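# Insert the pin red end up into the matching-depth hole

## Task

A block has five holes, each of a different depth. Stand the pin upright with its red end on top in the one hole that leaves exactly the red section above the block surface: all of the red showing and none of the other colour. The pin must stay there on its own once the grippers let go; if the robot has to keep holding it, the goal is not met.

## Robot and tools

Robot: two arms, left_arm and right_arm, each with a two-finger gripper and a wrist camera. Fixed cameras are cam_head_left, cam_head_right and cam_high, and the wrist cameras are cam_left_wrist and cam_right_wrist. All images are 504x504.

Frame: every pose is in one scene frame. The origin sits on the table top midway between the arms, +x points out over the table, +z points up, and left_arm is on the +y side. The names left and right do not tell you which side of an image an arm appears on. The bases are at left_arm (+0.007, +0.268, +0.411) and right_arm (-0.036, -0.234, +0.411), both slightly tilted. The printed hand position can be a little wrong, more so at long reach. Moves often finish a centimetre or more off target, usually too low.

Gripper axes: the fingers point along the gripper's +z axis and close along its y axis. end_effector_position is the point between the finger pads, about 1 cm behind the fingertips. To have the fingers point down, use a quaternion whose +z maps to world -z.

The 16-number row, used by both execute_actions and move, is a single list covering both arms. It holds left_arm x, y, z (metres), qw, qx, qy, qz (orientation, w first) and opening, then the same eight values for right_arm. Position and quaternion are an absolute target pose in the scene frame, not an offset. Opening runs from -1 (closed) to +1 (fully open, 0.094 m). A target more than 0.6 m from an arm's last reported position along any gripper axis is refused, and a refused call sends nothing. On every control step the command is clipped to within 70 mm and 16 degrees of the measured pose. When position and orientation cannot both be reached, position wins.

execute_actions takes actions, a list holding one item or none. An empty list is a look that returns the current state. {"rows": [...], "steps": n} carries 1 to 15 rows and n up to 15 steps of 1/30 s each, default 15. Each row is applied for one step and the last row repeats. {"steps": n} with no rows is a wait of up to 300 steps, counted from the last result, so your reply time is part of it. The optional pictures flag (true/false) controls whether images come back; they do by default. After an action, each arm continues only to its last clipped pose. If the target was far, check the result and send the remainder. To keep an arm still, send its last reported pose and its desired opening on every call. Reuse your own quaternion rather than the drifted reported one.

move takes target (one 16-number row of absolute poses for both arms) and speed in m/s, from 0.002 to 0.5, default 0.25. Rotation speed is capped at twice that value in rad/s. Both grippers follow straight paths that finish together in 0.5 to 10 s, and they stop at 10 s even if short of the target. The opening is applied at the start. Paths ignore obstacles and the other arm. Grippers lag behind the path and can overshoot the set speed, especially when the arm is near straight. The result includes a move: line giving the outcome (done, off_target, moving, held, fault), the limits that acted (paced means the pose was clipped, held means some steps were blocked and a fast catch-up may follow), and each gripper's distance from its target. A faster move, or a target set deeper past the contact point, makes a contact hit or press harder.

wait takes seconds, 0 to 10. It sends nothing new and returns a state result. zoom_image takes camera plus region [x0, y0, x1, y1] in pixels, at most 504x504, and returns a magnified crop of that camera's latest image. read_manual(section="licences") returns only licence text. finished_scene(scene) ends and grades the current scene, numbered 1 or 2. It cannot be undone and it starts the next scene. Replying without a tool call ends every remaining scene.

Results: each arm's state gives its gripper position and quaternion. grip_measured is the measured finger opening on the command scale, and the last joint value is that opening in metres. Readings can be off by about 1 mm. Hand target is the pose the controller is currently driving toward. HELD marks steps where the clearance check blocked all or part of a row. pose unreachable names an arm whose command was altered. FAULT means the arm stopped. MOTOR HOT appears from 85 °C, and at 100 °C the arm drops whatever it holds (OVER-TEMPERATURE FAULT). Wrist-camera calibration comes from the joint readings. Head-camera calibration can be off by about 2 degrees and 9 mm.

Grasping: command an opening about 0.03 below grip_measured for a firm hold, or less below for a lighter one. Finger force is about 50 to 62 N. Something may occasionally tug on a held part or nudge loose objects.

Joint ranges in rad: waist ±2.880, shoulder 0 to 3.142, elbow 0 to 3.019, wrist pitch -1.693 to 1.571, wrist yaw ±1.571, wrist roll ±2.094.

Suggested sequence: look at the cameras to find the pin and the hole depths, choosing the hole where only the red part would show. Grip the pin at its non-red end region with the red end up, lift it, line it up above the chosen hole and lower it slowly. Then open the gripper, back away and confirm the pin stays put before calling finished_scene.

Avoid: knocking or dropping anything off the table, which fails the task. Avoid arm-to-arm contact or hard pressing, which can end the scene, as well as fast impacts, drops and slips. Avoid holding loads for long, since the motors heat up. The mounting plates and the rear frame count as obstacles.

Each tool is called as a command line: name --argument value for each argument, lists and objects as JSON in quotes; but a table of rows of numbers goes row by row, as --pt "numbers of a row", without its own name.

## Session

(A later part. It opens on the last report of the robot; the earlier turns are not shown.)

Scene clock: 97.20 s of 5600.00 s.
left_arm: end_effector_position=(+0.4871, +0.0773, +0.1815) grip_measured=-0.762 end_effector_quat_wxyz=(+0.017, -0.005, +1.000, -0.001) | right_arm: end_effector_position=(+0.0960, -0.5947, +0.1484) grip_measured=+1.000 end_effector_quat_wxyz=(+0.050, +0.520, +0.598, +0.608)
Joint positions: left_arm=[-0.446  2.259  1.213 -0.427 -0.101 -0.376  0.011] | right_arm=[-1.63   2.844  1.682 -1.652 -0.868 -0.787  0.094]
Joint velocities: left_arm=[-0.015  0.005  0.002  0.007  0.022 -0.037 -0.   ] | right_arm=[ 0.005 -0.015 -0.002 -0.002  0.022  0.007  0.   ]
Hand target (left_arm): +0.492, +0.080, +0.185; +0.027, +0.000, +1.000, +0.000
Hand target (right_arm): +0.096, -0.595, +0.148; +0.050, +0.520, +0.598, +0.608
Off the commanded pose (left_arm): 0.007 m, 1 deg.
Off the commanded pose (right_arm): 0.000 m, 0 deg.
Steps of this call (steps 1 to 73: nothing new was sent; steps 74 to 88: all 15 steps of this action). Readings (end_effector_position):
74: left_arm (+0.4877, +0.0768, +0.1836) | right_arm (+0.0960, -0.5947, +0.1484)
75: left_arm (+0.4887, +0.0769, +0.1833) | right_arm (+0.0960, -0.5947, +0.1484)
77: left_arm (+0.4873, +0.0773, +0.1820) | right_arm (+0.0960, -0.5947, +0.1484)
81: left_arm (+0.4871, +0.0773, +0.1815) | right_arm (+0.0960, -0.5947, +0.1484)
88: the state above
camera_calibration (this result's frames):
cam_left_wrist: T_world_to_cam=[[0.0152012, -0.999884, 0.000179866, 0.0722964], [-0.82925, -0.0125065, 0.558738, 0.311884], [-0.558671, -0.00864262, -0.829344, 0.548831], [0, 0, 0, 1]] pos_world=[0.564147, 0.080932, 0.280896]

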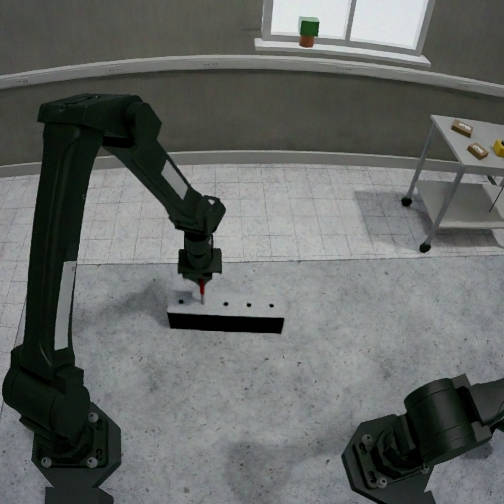

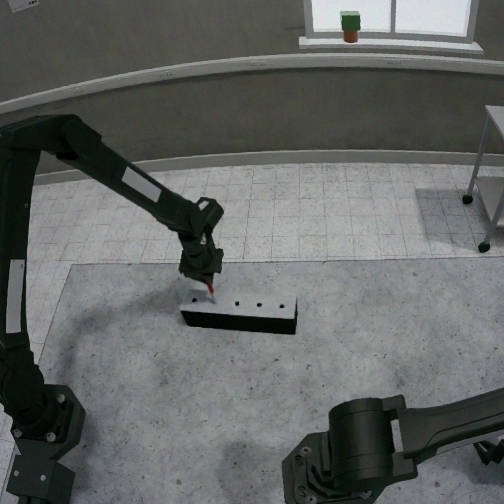

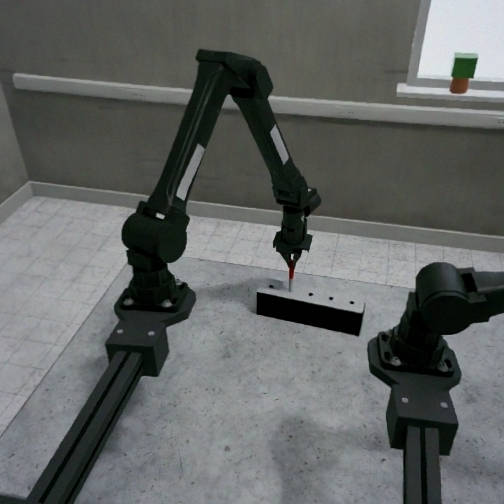

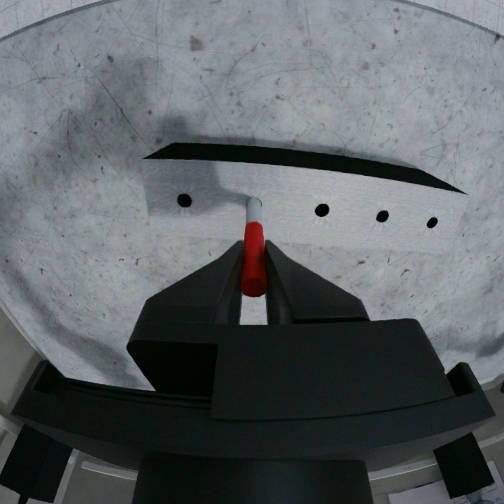

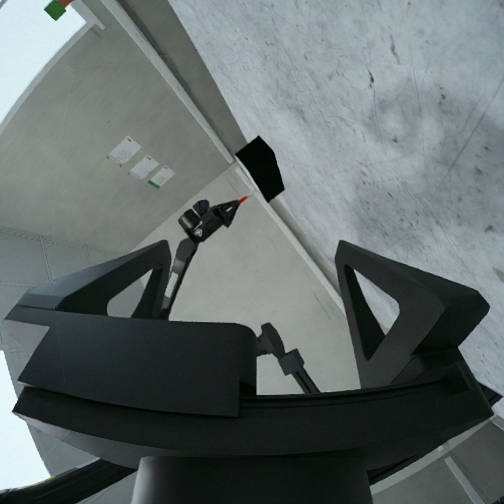

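move --target '[0.488,0.076,0.132,0.015,0,1,0,-0.85,0.096,-0.5947,0.1484,0.05,0.52,0.598,0.608,1]' --speed 0.04

zoom_image --camera "cam_left_wrist" --region '[210,190,300,270]'

Scene clock: 101.00 s of 5600.00 s.
left_arm: end_effector_position=(+0.4846, +0.0766, +0.1423) grip_measured=-0.762 end_effector_quat_wxyz=(+0.017, -0.006, +1.000, +0.000) | right_arm: end_effector_position=(+0.0960, -0.5947, +0.1484) grip_measured=+1.000 end_effector_quat_wxyz=(+0.050, +0.520, +0.598, +0.608)
Joint positions: left_arm=[-0.443  2.351  1.243 -0.365 -0.102 -0.376  0.011] | right_arm=[-1.63   2.844  1.682 -1.652 -0.868 -0.787  0.094]
Joint velocities: left_arm=[-0.005 -0.005 -0.007  0.012 -0.051 -0.007  0.001] | right_arm=[ 0.005 -0.005 -0.012 -0.002  0.007 -0.037  0.   ]
Hand target (left_arm): +0.488, +0.076, +0.132; +0.015, -0.000, +1.000, -0.000
Hand target (right_arm): +0.096, -0.595, +0.148; +0.050, +0.520, +0.598, +0.608
Off the commanded pose (left_arm): 0.011 m, 1 deg.
Off the commanded pose (right_arm): 0.000 m, 0 deg.
move: off_target (left_arm)
camera_calibration (this result's frames):
cam_left_wrist: T_world_to_cam=[[0.0178059, -0.999841, -0.00116574, 0.0705601], [-0.828856, -0.0154129, 0.55925, 0.331644], [-0.559179, -0.00899172, -0.828998, 0.515141], [0, 0, 0, 1]] pos_world=[0.561685, 0.0802925, 0.241661]

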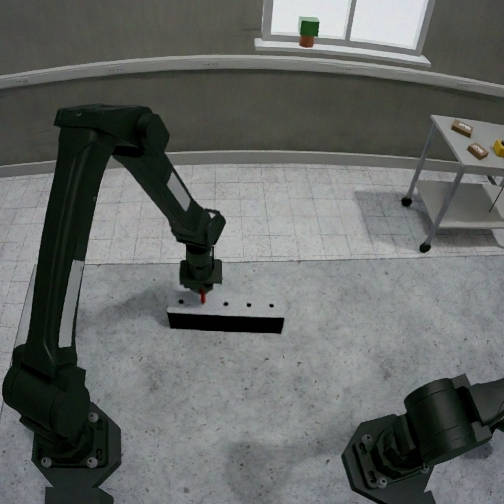

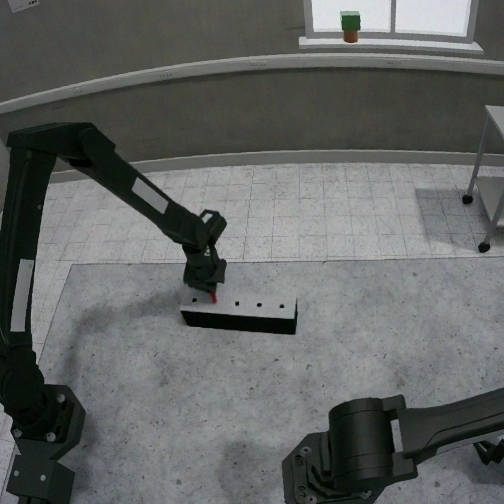

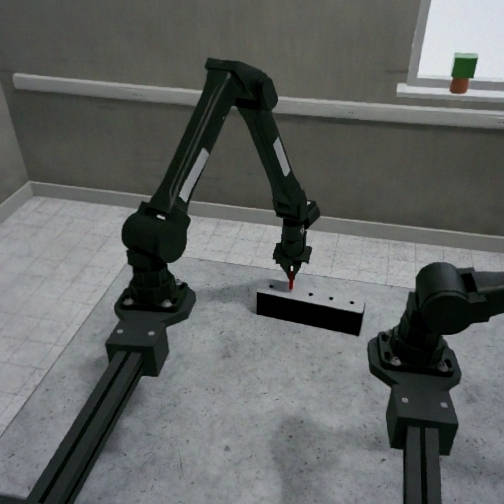

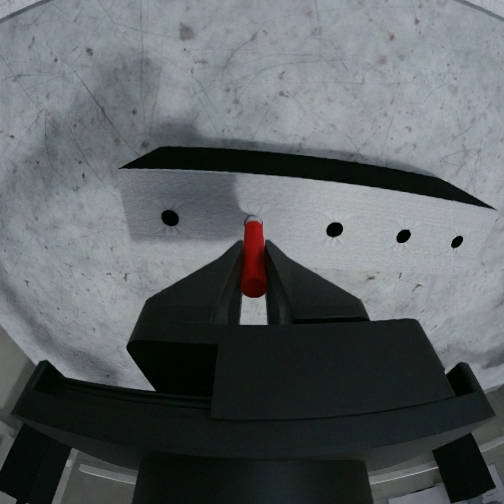

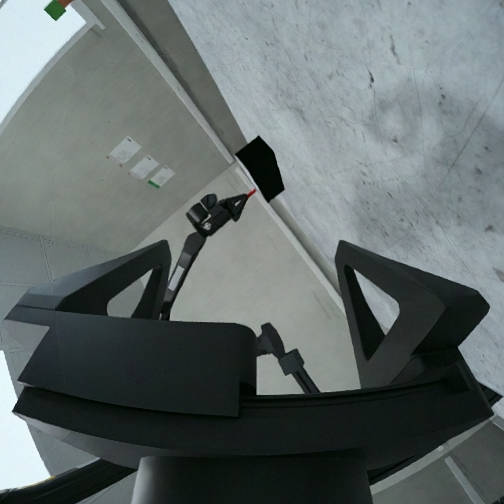

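Region (210, 190, 300, 270) of cam_left_wrist's 504x504 image, scaled by 5.600, with more detail than that image has.

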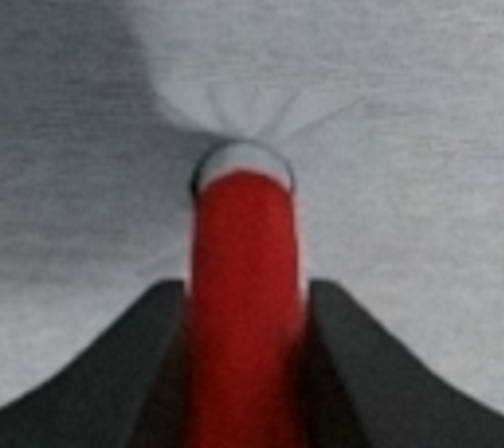

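move --target '[0.488,0.076,0.114,0.015,0,1,0,-0.85,0.096,-0.5947,0.1484,0.05,0.52,0.598,0.608,1]' --speed 0.03

zoom_image --camera "cam_left_wrist" --region '[210,190,300,270]'

Scene clock: 104.30 s of 5600.00 s.
left_arm: end_effector_position=(+0.4848, +0.0765, +0.1416) grip_measured=-0.762 end_effector_quat_wxyz=(+0.017, -0.004, +1.000, -0.000) | right_arm: end_effector_position=(+0.0960, -0.5947, +0.1484) grip_measured=+1.000 end_effector_quat_wxyz=(+0.050, +0.520, +0.598, +0.608)
Joint positions: left_arm=[-0.443  2.352  1.244 -0.363 -0.102 -0.372  0.011] | right_arm=[-1.63   2.844  1.682 -1.652 -0.868 -0.787  0.094]
Joint velocities: left_arm=[-0.005 -0.015  0.022 -0.012 -0.051 -0.007  0.   ] | right_arm=[-0.005 -0.015 -0.002 -0.007 -0.007 -0.007  0.   ]
Hand target (left_arm): +0.486, +0.077, +0.116; +0.015, -0.000, +1.000, -0.000
Hand target (right_arm): +0.096, -0.595, +0.148; +0.050, +0.520, +0.598, +0.608
Off the commanded pose (left_arm): 0.028 m, 1 deg.
Off the commanded pose (right_arm): 0.000 m, 0 deg.
move: off_target (left_arm)
camera_calibration (this result's frames):
cam_left_wrist: T_world_to_cam=[[0.0144786, -0.999895, -0.00085746, 0.0720095], [-0.829496, -0.0124901, 0.558372, 0.332345], [-0.558324, -0.00737322, -0.82959, 0.514222], [0, 0, 0, 1]] pos_world=[0.561739, 0.0799445, 0.241083]

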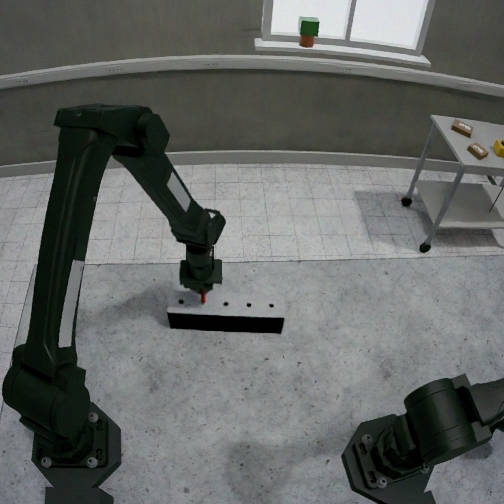

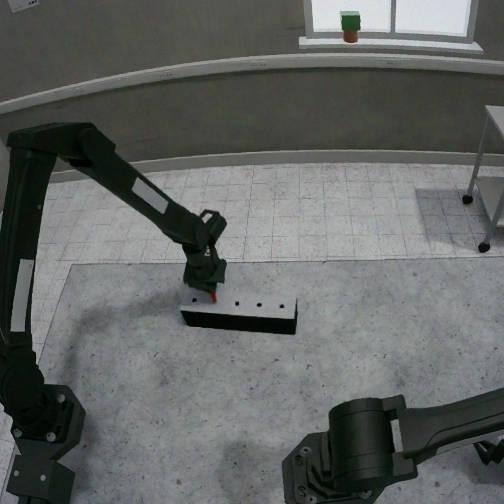

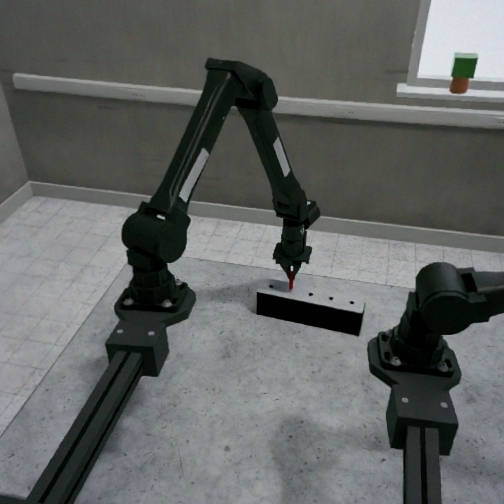

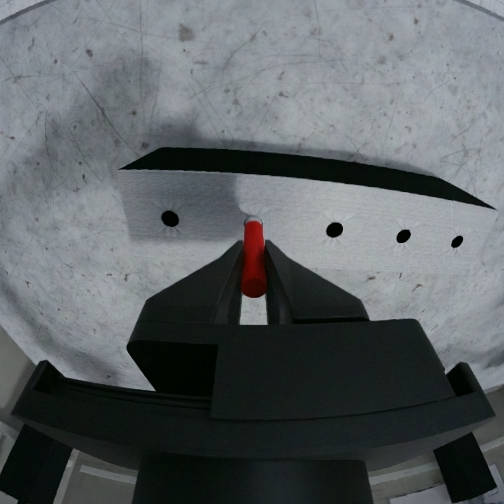

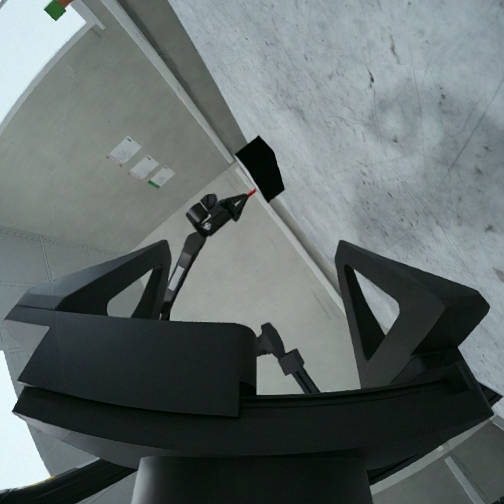

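Region (210, 190, 300, 270) of cam_left_wrist's 504x504 image, scaled by 5.600, with more detail than that image has.

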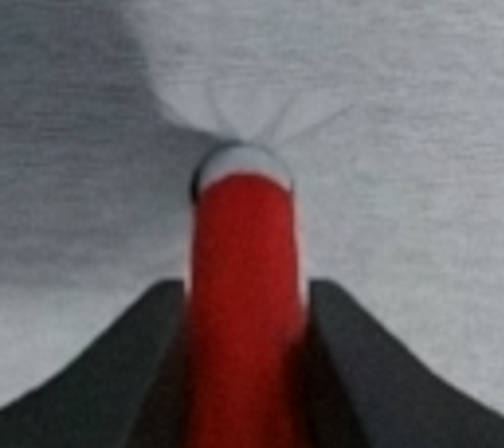

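Too shallow (target ≈0.134). Next.

move --target '[0.483,0.077,0.215,0.015,0,1,0,-0.85,0.096,-0.5947,0.1484,0.05,0.52,0.598,0.608,1]' --speed 0.1

move --target '[0.488,0.137,0.186,0.015,0,1,0,-0.85,0.096,-0.5947,0.1484,0.05,0.52,0.598,0.608,1]' --speed 0.1

zoom_image --camera "cam_left_wrist" --region '[190,150,330,260]'

Scene clock: 109.03 s of 5600.00 s.
left_arm: end_effector_position=(+0.4836, +0.0801, +0.2048) grip_measured=-0.762 end_effector_quat_wxyz=(+0.011, -0.001, +1.000, +0.001) | right_arm: end_effector_position=(+0.0960, -0.5947, +0.1484) grip_measured=+1.000 end_effector_quat_wxyz=(+0.050, +0.520, +0.598, +0.608)
Joint positions: left_arm=[-0.447  2.202  1.192 -0.475 -0.1   -0.372  0.011] | right_arm=[-1.63   2.844  1.682 -1.652 -0.868 -0.787  0.094]
Joint velocities: left_arm=[-0.005 -0.005  0.002  0.002  0.022 -0.022  0.   ] | right_arm=[-0.015 -0.015 -0.002  0.002 -0.037 -0.095  0.   ]
Hand target (left_arm): +0.483, +0.077, +0.215; +0.015, -0.000, +1.000, +0.000
Hand target (right_arm): +0.096, -0.595, +0.148; +0.050, +0.520, +0.598, +0.608
Off the commanded pose (left_arm): 0.011 m, 0 deg.
Off the commanded pose (right_arm): 0.000 m, 0 deg.
After step 90, 0.60 s passed at rest.
move: off_target (left_arm)
camera_calibration (this result's frames):
cam_left_wrist: T_world_to_cam=[[0.00834345, -0.99996, -0.00332307, 0.0791738], [-0.822742, -0.00875352, 0.568347, 0.290497], [-0.568354, -0.00200795, -0.822782, 0.569027], [0, 0, 0, 1]] pos_world=[0.561752, 0.082856, 0.303345]

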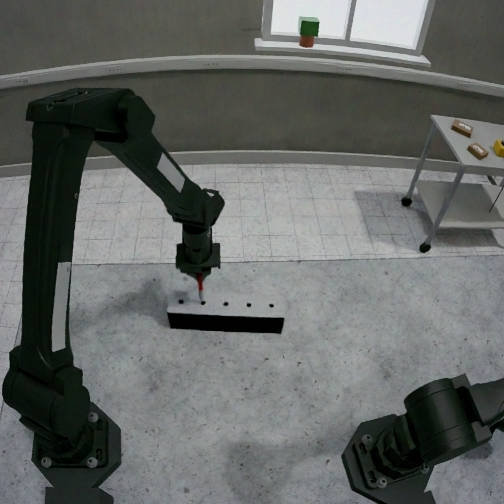

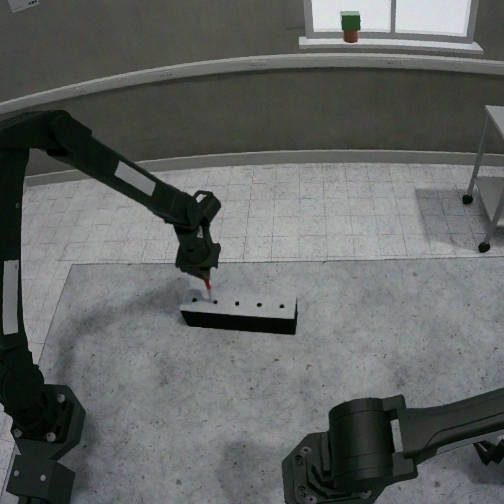

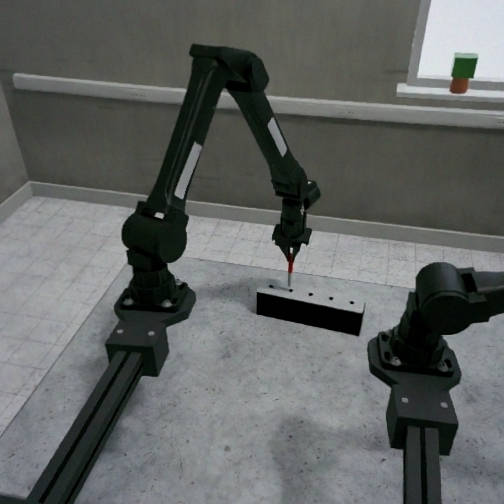

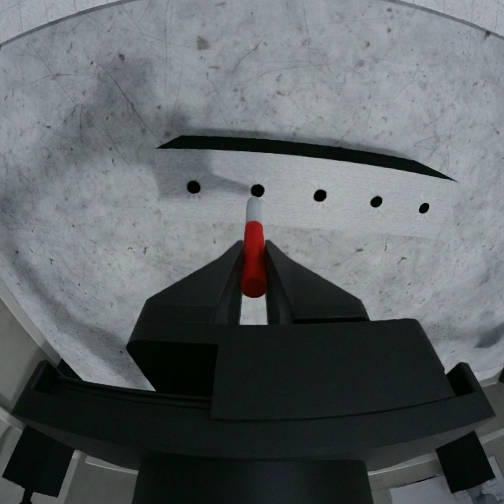

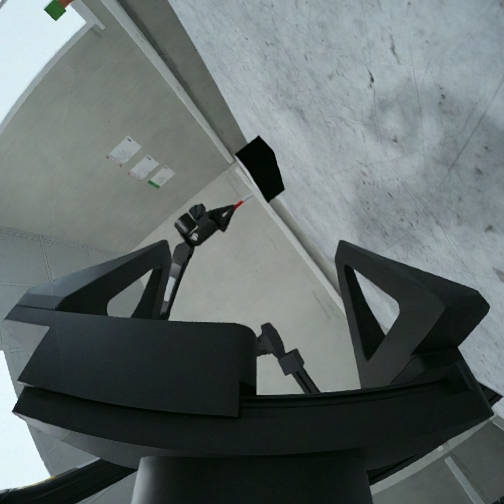

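Scene clock: 110.00 s of 5600.00 s.
left_arm: end_effector_position=(+0.4932, +0.1365, +0.1933) grip_measured=-0.762 end_effector_quat_wxyz=(+0.020, -0.011, +1.000, -0.001) | right_arm: end_effector_position=(+0.0960, -0.5947, +0.1484) grip_measured=+1.000 end_effector_quat_wxyz=(+0.050, +0.520, +0.598, +0.608)
Joint positions: left_arm=[-0.334  2.202  1.153 -0.408 -0.09  -0.276  0.011] | right_arm=[-1.63   2.844  1.682 -1.652 -0.868 -0.787  0.094]
Joint velocities: left_arm=[-0.005 -0.005 -0.007 -0.007  0.037 -0.007  0.001] | right_arm=[ 0.005  0.005  0.007 -0.007  0.051 -0.081  0.   ]
Hand target (left_arm): +0.487, +0.136, +0.186; +0.014, -0.000, +1.000, -0.001
Hand target (right_arm): +0.096, -0.595, +0.148; +0.050, +0.520, +0.598, +0.608
Off the commanded pose (left_arm): 0.009 m, 1 deg.
Off the commanded pose (right_arm): 0.000 m, 0 deg.
move: done
camera_calibration (this result's frames):
cam_left_wrist: T_world_to_cam=[[0.0276912, -0.999614, 0.00207138, 0.124871], [-0.831639, -0.0218881, 0.554885, 0.314262], [-0.554626, -0.0170881, -0.831924, 0.562142], [0, 0, 0, 1]] pos_world=[0.569673, 0.141307, 0.293022]

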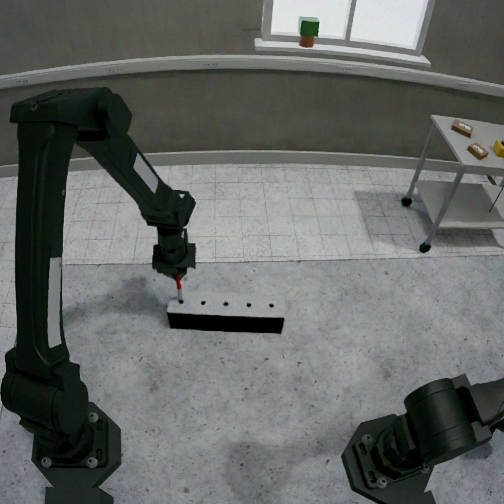

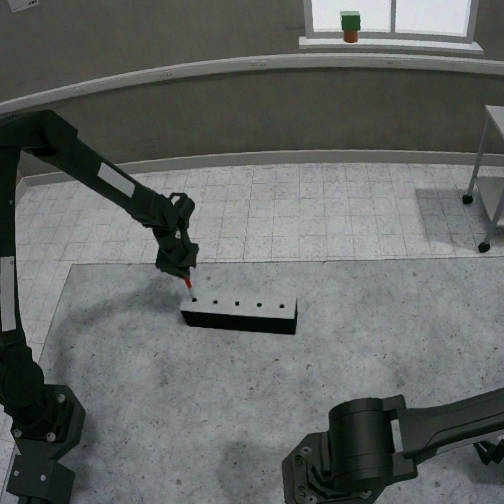

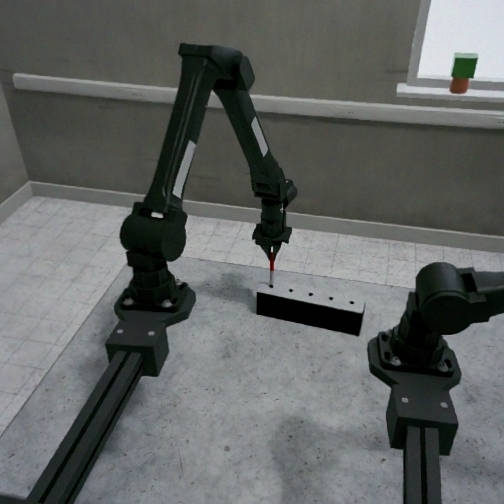

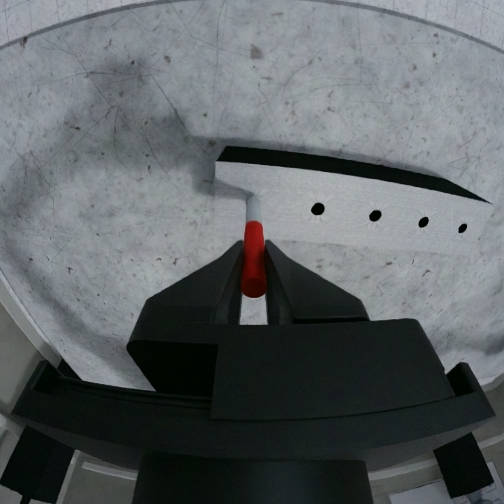

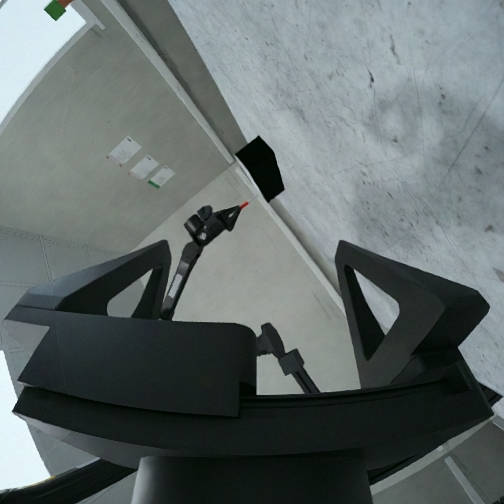

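Region (190, 150, 330, 260) of cam_left_wrist's 504x504 image, scaled by 3.600, with more detail than that image has; it fills the top 396 rows of this view, and the rest is white.

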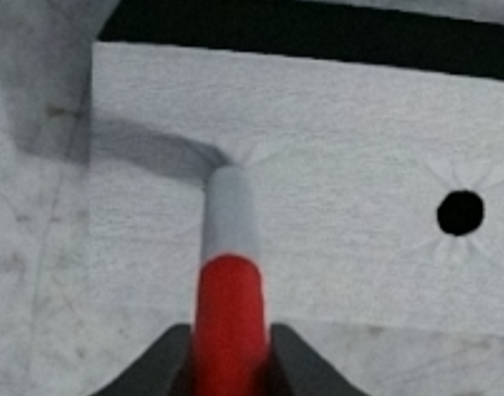

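execute_actions --actions '[{"rows":[[0.485,0.134,0.177,0.015,0,1,0,-0.85,0.096,-0.5947,0.1484,0.05,0.52,0.598,0.608,1]],"steps":15}]'

zoom_image --camera "cam_left_wrist" --region '[190,150,330,260]'

Scene clock: 113.10 s of 5600.00 s.
left_arm: end_effector_position=(+0.4909, +0.1364, +0.1848) grip_measured=-0.762 end_effector_quat_wxyz=(+0.019, -0.009, +1.000, -0.001) | right_arm: end_effector_position=(+0.0960, -0.5947, +0.1484) grip_measured=+1.000 end_effector_quat_wxyz=(+0.050, +0.520, +0.598, +0.608)
Joint positions: left_arm=[-0.334  2.22   1.153 -0.39  -0.09  -0.273  0.011] | right_arm=[-1.63   2.844  1.682 -1.652 -0.868 -0.787  0.094]
Joint velocities: left_arm=[-0.015 -0.005 -0.012 -0.007 -0.022  0.037  0.   ] | right_arm=[ 0.005  0.005  0.002 -0.002 -0.022  0.022  0.   ]
Hand target (left_arm): +0.485, +0.134, +0.177; +0.015, -0.000, +1.000, +0.000
Hand target (right_arm): +0.096, -0.595, +0.148; +0.050, +0.520, +0.598, +0.608
Off the commanded pose (left_arm): 0.010 m, 1 deg.
Off the commanded pose (right_arm): 0.000 m, 0 deg.
Steps of this call (steps 1 to 78: nothing new was sent; steps 79 to 93: all 15 steps of this action). Readings (end_effector_position):
79: left_arm (+0.4935, +0.1364, +0.1929) | right_arm (+0.0960, -0.5947, +0.1484)
80: left_arm (+0.4942, +0.1362, +0.1923) | right_arm (+0.0960, -0.5947, +0.1484)
82: left_arm (+0.4944, +0.1359, +0.1902) | right_arm (+0.0960, -0.5947, +0.1484)
86: left_arm (+0.4917, +0.1363, +0.1861) | right_arm (+0.0960, -0.5947, +0.1484)
93: the state above
camera_calibration (this result's frames):
cam_left_wrist: T_world_to_cam=[[0.0241701, -0.999707, 0.00161964, 0.126669], [-0.831103, -0.0191933, 0.555787, 0.316223], [-0.555593, -0.0147795, -0.831323, 0.553893], [0, 0, 0, 1]] pos_world=[0.567492, 0.140888, 0.284506]

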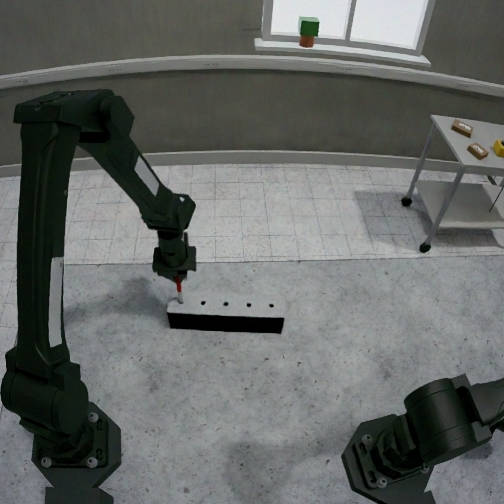

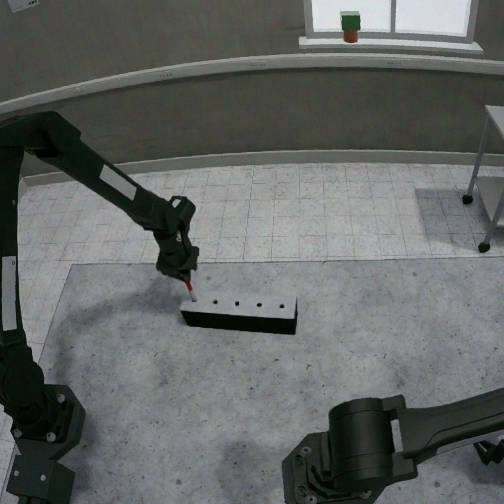

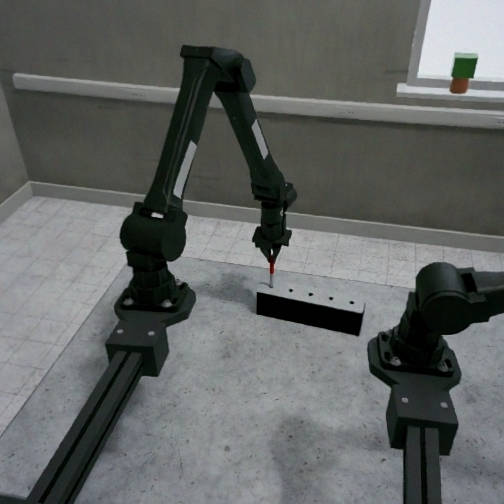

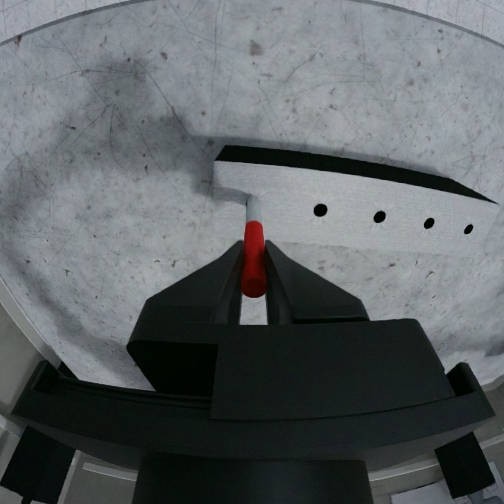

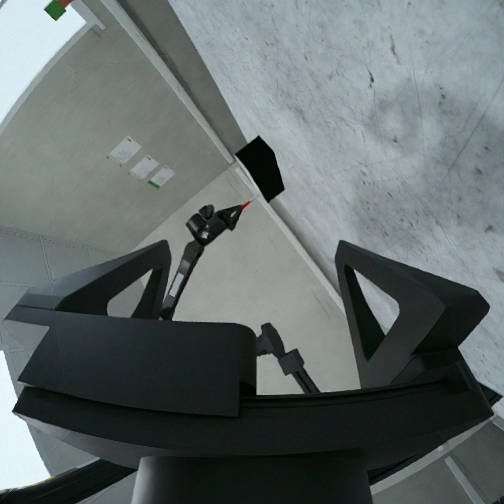

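Region (190, 150, 330, 260) of cam_left_wrist's 504x504 image, scaled by 3.600, with more detail than that image has; it fills the top 396 rows of this view, and the rest is white.

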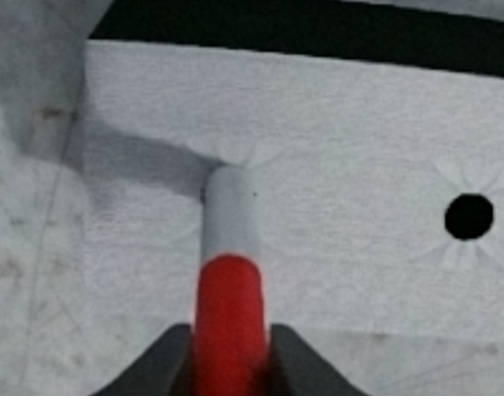

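move --target '[0.479,0.1355,0.174,0.002,0,1,0.003,-0.85,0.096,-0.5947,0.1484,0.05,0.52,0.598,0.608,1]' --speed 0.02

zoom_image --camera "cam_left_wrist" --region '[190,150,330,260]'

Scene clock: 118.50 s of 5600.00 s.
left_arm: end_effector_position=(+0.4884, +0.1369, +0.1832) grip_measured=-0.762 end_effector_quat_wxyz=(+0.015, -0.009, +1.000, -0.000) | right_arm: end_effector_position=(+0.0960, -0.5947, +0.1484) grip_measured=+1.000 end_effector_quat_wxyz=(+0.050, +0.520, +0.598, +0.608)
Joint positions: left_arm=[-0.334  2.224  1.153 -0.396 -0.09  -0.273  0.011] | right_arm=[-1.63   2.844  1.682 -1.652 -0.868 -0.787  0.094]
Joint velocities: left_arm=[ 0.015 -0.005  0.007 -0.002 -0.007 -0.081  0.   ] | right_arm=[-0.005  0.024 -0.002  0.002 -0.037 -0.037  0.   ]
Hand target (left_arm): +0.479, +0.136, +0.175; +0.002, -0.000, +1.000, +0.003
Hand target (right_arm): +0.096, -0.595, +0.148; +0.050, +0.520, +0.598, +0.608
Off the commanded pose (left_arm): 0.013 m, 2 deg.
Off the commanded pose (right_arm): 0.000 m, 0 deg.
After step 90, 1.13 s passed at rest.
move: off_target (left_arm)
camera_calibration (this result's frames):
cam_left_wrist: T_world_to_cam=[[0.0234559, -0.999725, -0.000811416, 0.128043], [-0.826388, -0.0198458, 0.562751, 0.311598], [-0.562612, -0.0125293, -0.826626, 0.553416], [0, 0, 0, 1]] pos_world=[0.565856, 0.141125, 0.28222]

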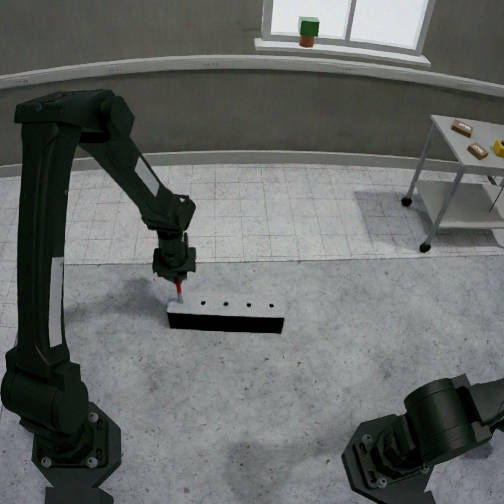

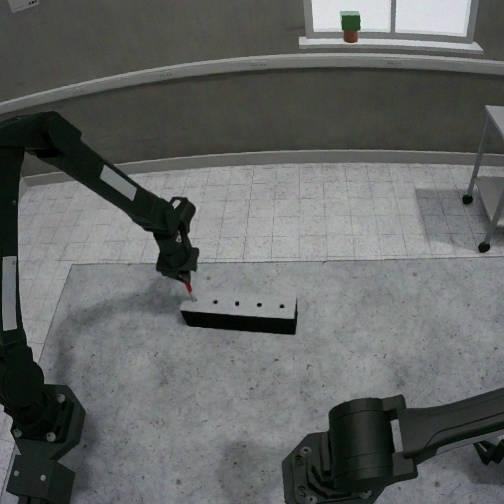

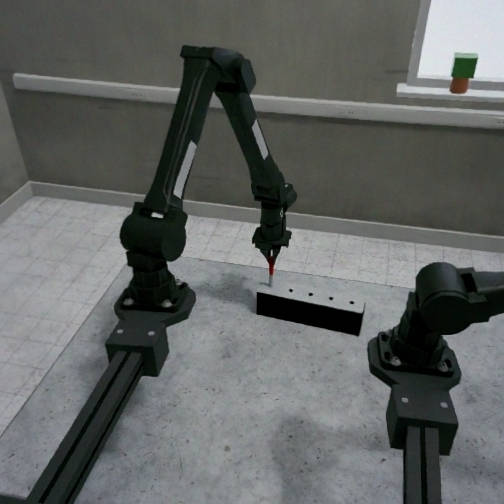

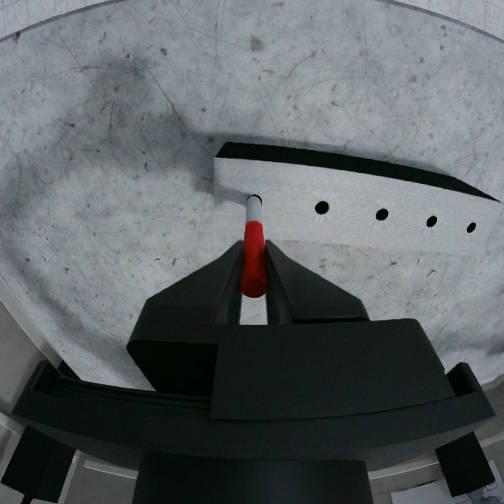

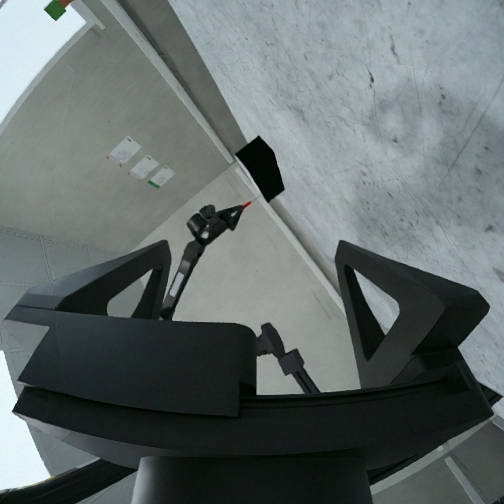

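Region (190, 150, 330, 260) of cam_left_wrist's 504x504 image, scaled by 3.600, with more detail than that image has; it fills the top 396 rows of this view, and the rest is white.

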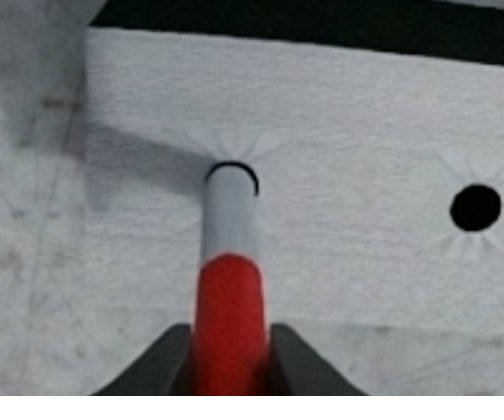

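move --target '[0.492,0.134,0.15,0.02,0,1,0,-0.85,0.096,-0.5947,0.1484,0.05,0.52,0.598,0.608,1]' --speed 0.04

Scene clock: 124.50 s of 5600.00 s.
left_arm: end_effector_position=(+0.4869, +0.1360, +0.1576) grip_measured=-0.762 end_effector_quat_wxyz=(+0.020, -0.007, +1.000, +0.001) | right_arm: end_effector_position=(+0.0960, -0.5947, +0.1484) grip_measured=+1.000 end_effector_quat_wxyz=(+0.050, +0.520, +0.598, +0.608)
Joint positions: left_arm=[-0.334  2.283  1.165 -0.339 -0.094 -0.269  0.011] | right_arm=[-1.63   2.844  1.682 -1.652 -0.868 -0.787  0.094]
Joint velocities: left_arm=[-0.015 -0.015 -0.022 -0.017  0.007  0.037 -0.001] | right_arm=[-0.005 -0.005 -0.002  0.012  0.022 -0.066  0.   ]
Hand target (left_arm): +0.492, +0.134, +0.150; +0.020, -0.000, +1.000, +0.000
Hand target (right_arm): +0.096, -0.595, +0.148; +0.050, +0.520, +0.598, +0.608
Off the commanded pose (left_arm): 0.009 m, 1 deg.
Off the commanded pose (right_arm): 0.000 m, 0 deg.
After step 90, 1.87 s passed at rest.
move: done
camera_calibration (this result's frames):
cam_left_wrist: T_world_to_cam=[[0.0205307, -0.999785, -0.00292761, 0.128867], [-0.831812, -0.0187058, 0.554743, 0.32847], [-0.554678, -0.00895405, -0.832017, 0.527879], [0, 0, 0, 1]] pos_world=[0.563382, 0.139711, 0.257365]

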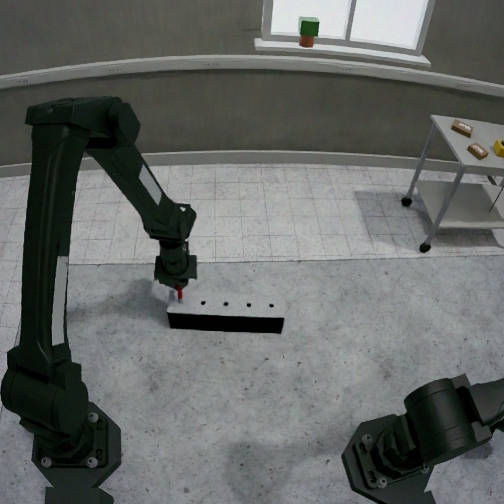

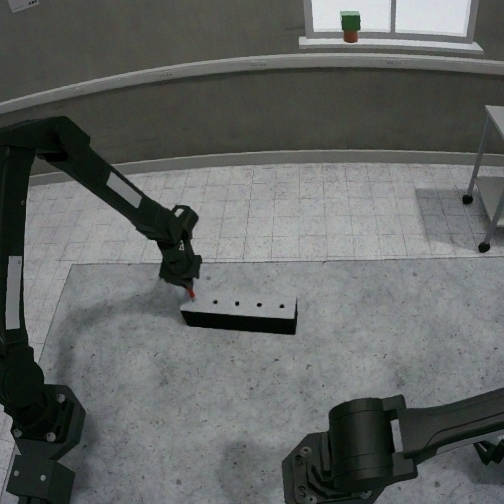

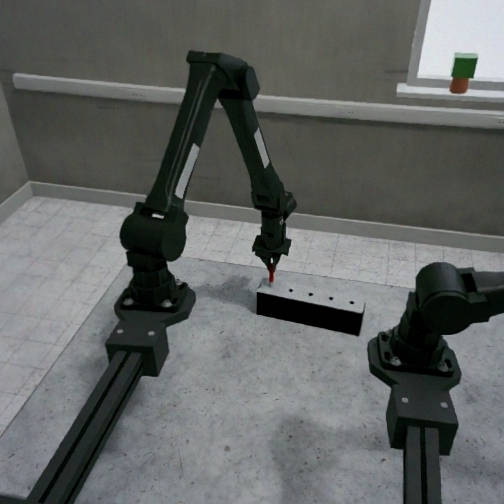

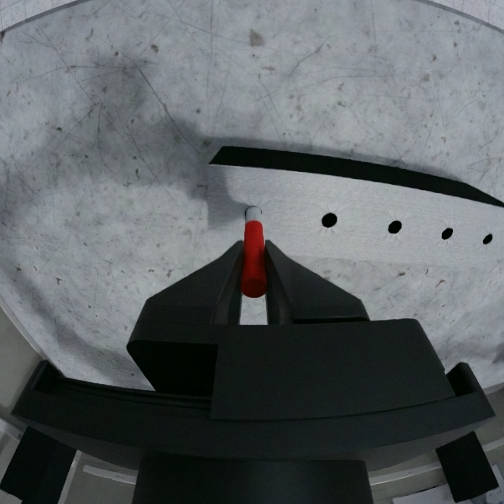

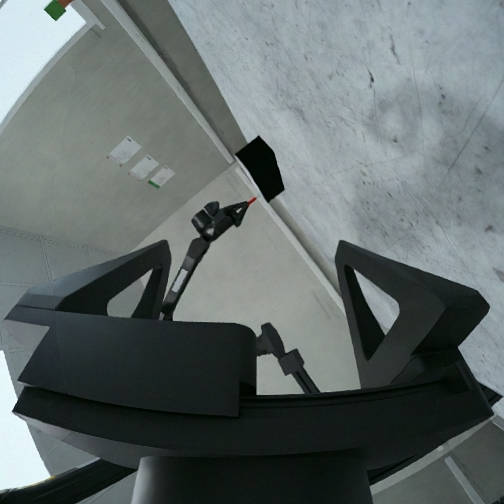

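move --target '[0.492,0.135,0.114,0.017,0,1,0,-0.85,0.096,-0.5947,0.1484,0.05,0.52,0.598,0.608,1]' --speed 0.04

zoom_image --camera "cam_left_wrist" --region '[210,190,300,270]'

Scene clock: 130.40 s of 5600.00 s.
left_arm: end_effector_position=(+0.4883, +0.1358, +0.1340) grip_measured=-0.762 end_effector_quat_wxyz=(+0.020, -0.005, +1.000, +0.002) | right_arm: end_effector_position=(+0.0960, -0.5947, +0.1484) grip_measured=+1.000 end_effector_quat_wxyz=(+0.050, +0.520, +0.598, +0.608)
Joint positions: left_arm=[-0.33   2.343  1.194 -0.308 -0.095 -0.261  0.011] | right_arm=[-1.63   2.844  1.682 -1.652 -0.868 -0.787  0.094]
Joint velocities: left_arm=[-0.015 -0.005 -0.027 -0.012 -0.11   0.051 -0.   ] | right_arm=[-0.005 -0.024 -0.002 -0.002  0.007 -0.022  0.   ]
Hand target (left_arm): +0.491, +0.135, +0.115; +0.017, -0.000, +1.000, -0.000
Hand target (right_arm): +0.096, -0.595, +0.148; +0.050, +0.520, +0.598, +0.608
Off the commanded pose (left_arm): 0.020 m, 1 deg.
Off the commanded pose (right_arm): 0.000 m, 0 deg.
After step 90, 1.57 s passed at rest.
move: off_target (left_arm)
camera_calibration (this result's frames):
cam_left_wrist: T_world_to_cam=[[0.016727, -0.999851, -0.00432466, 0.130636], [-0.831845, -0.0163159, 0.554768, 0.342412], [-0.554755, -0.00568214, -0.831994, 0.508632], [0, 0, 0, 1]] pos_world=[0.564815, 0.139094, 0.233784]

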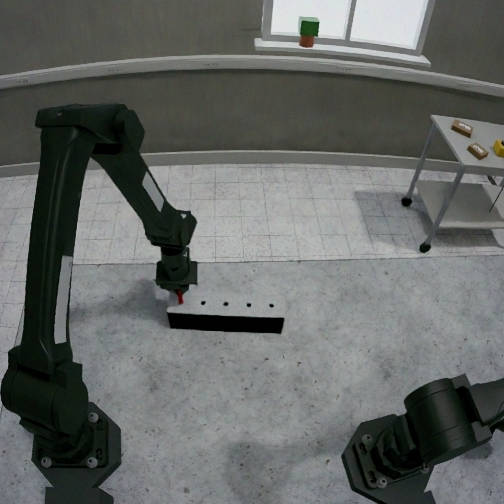

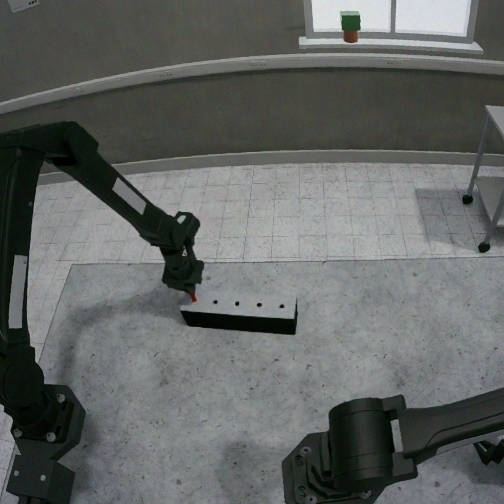

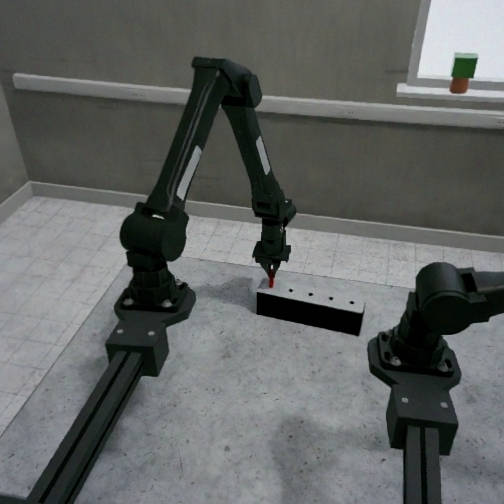

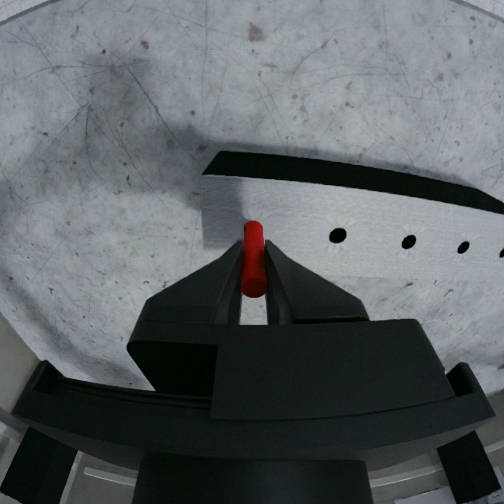

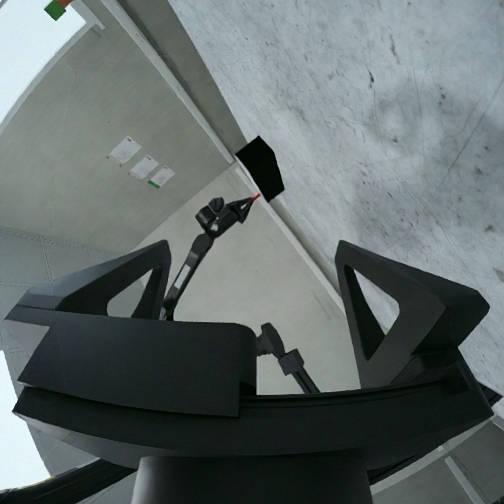

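Region (210, 190, 300, 270) of cam_left_wrist's 504x504 image, scaled by 5.600, with more detail than that image has.

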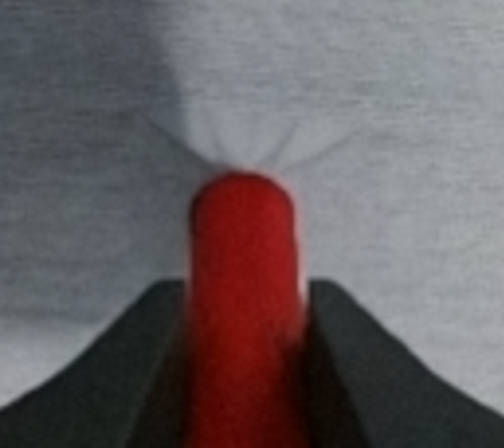

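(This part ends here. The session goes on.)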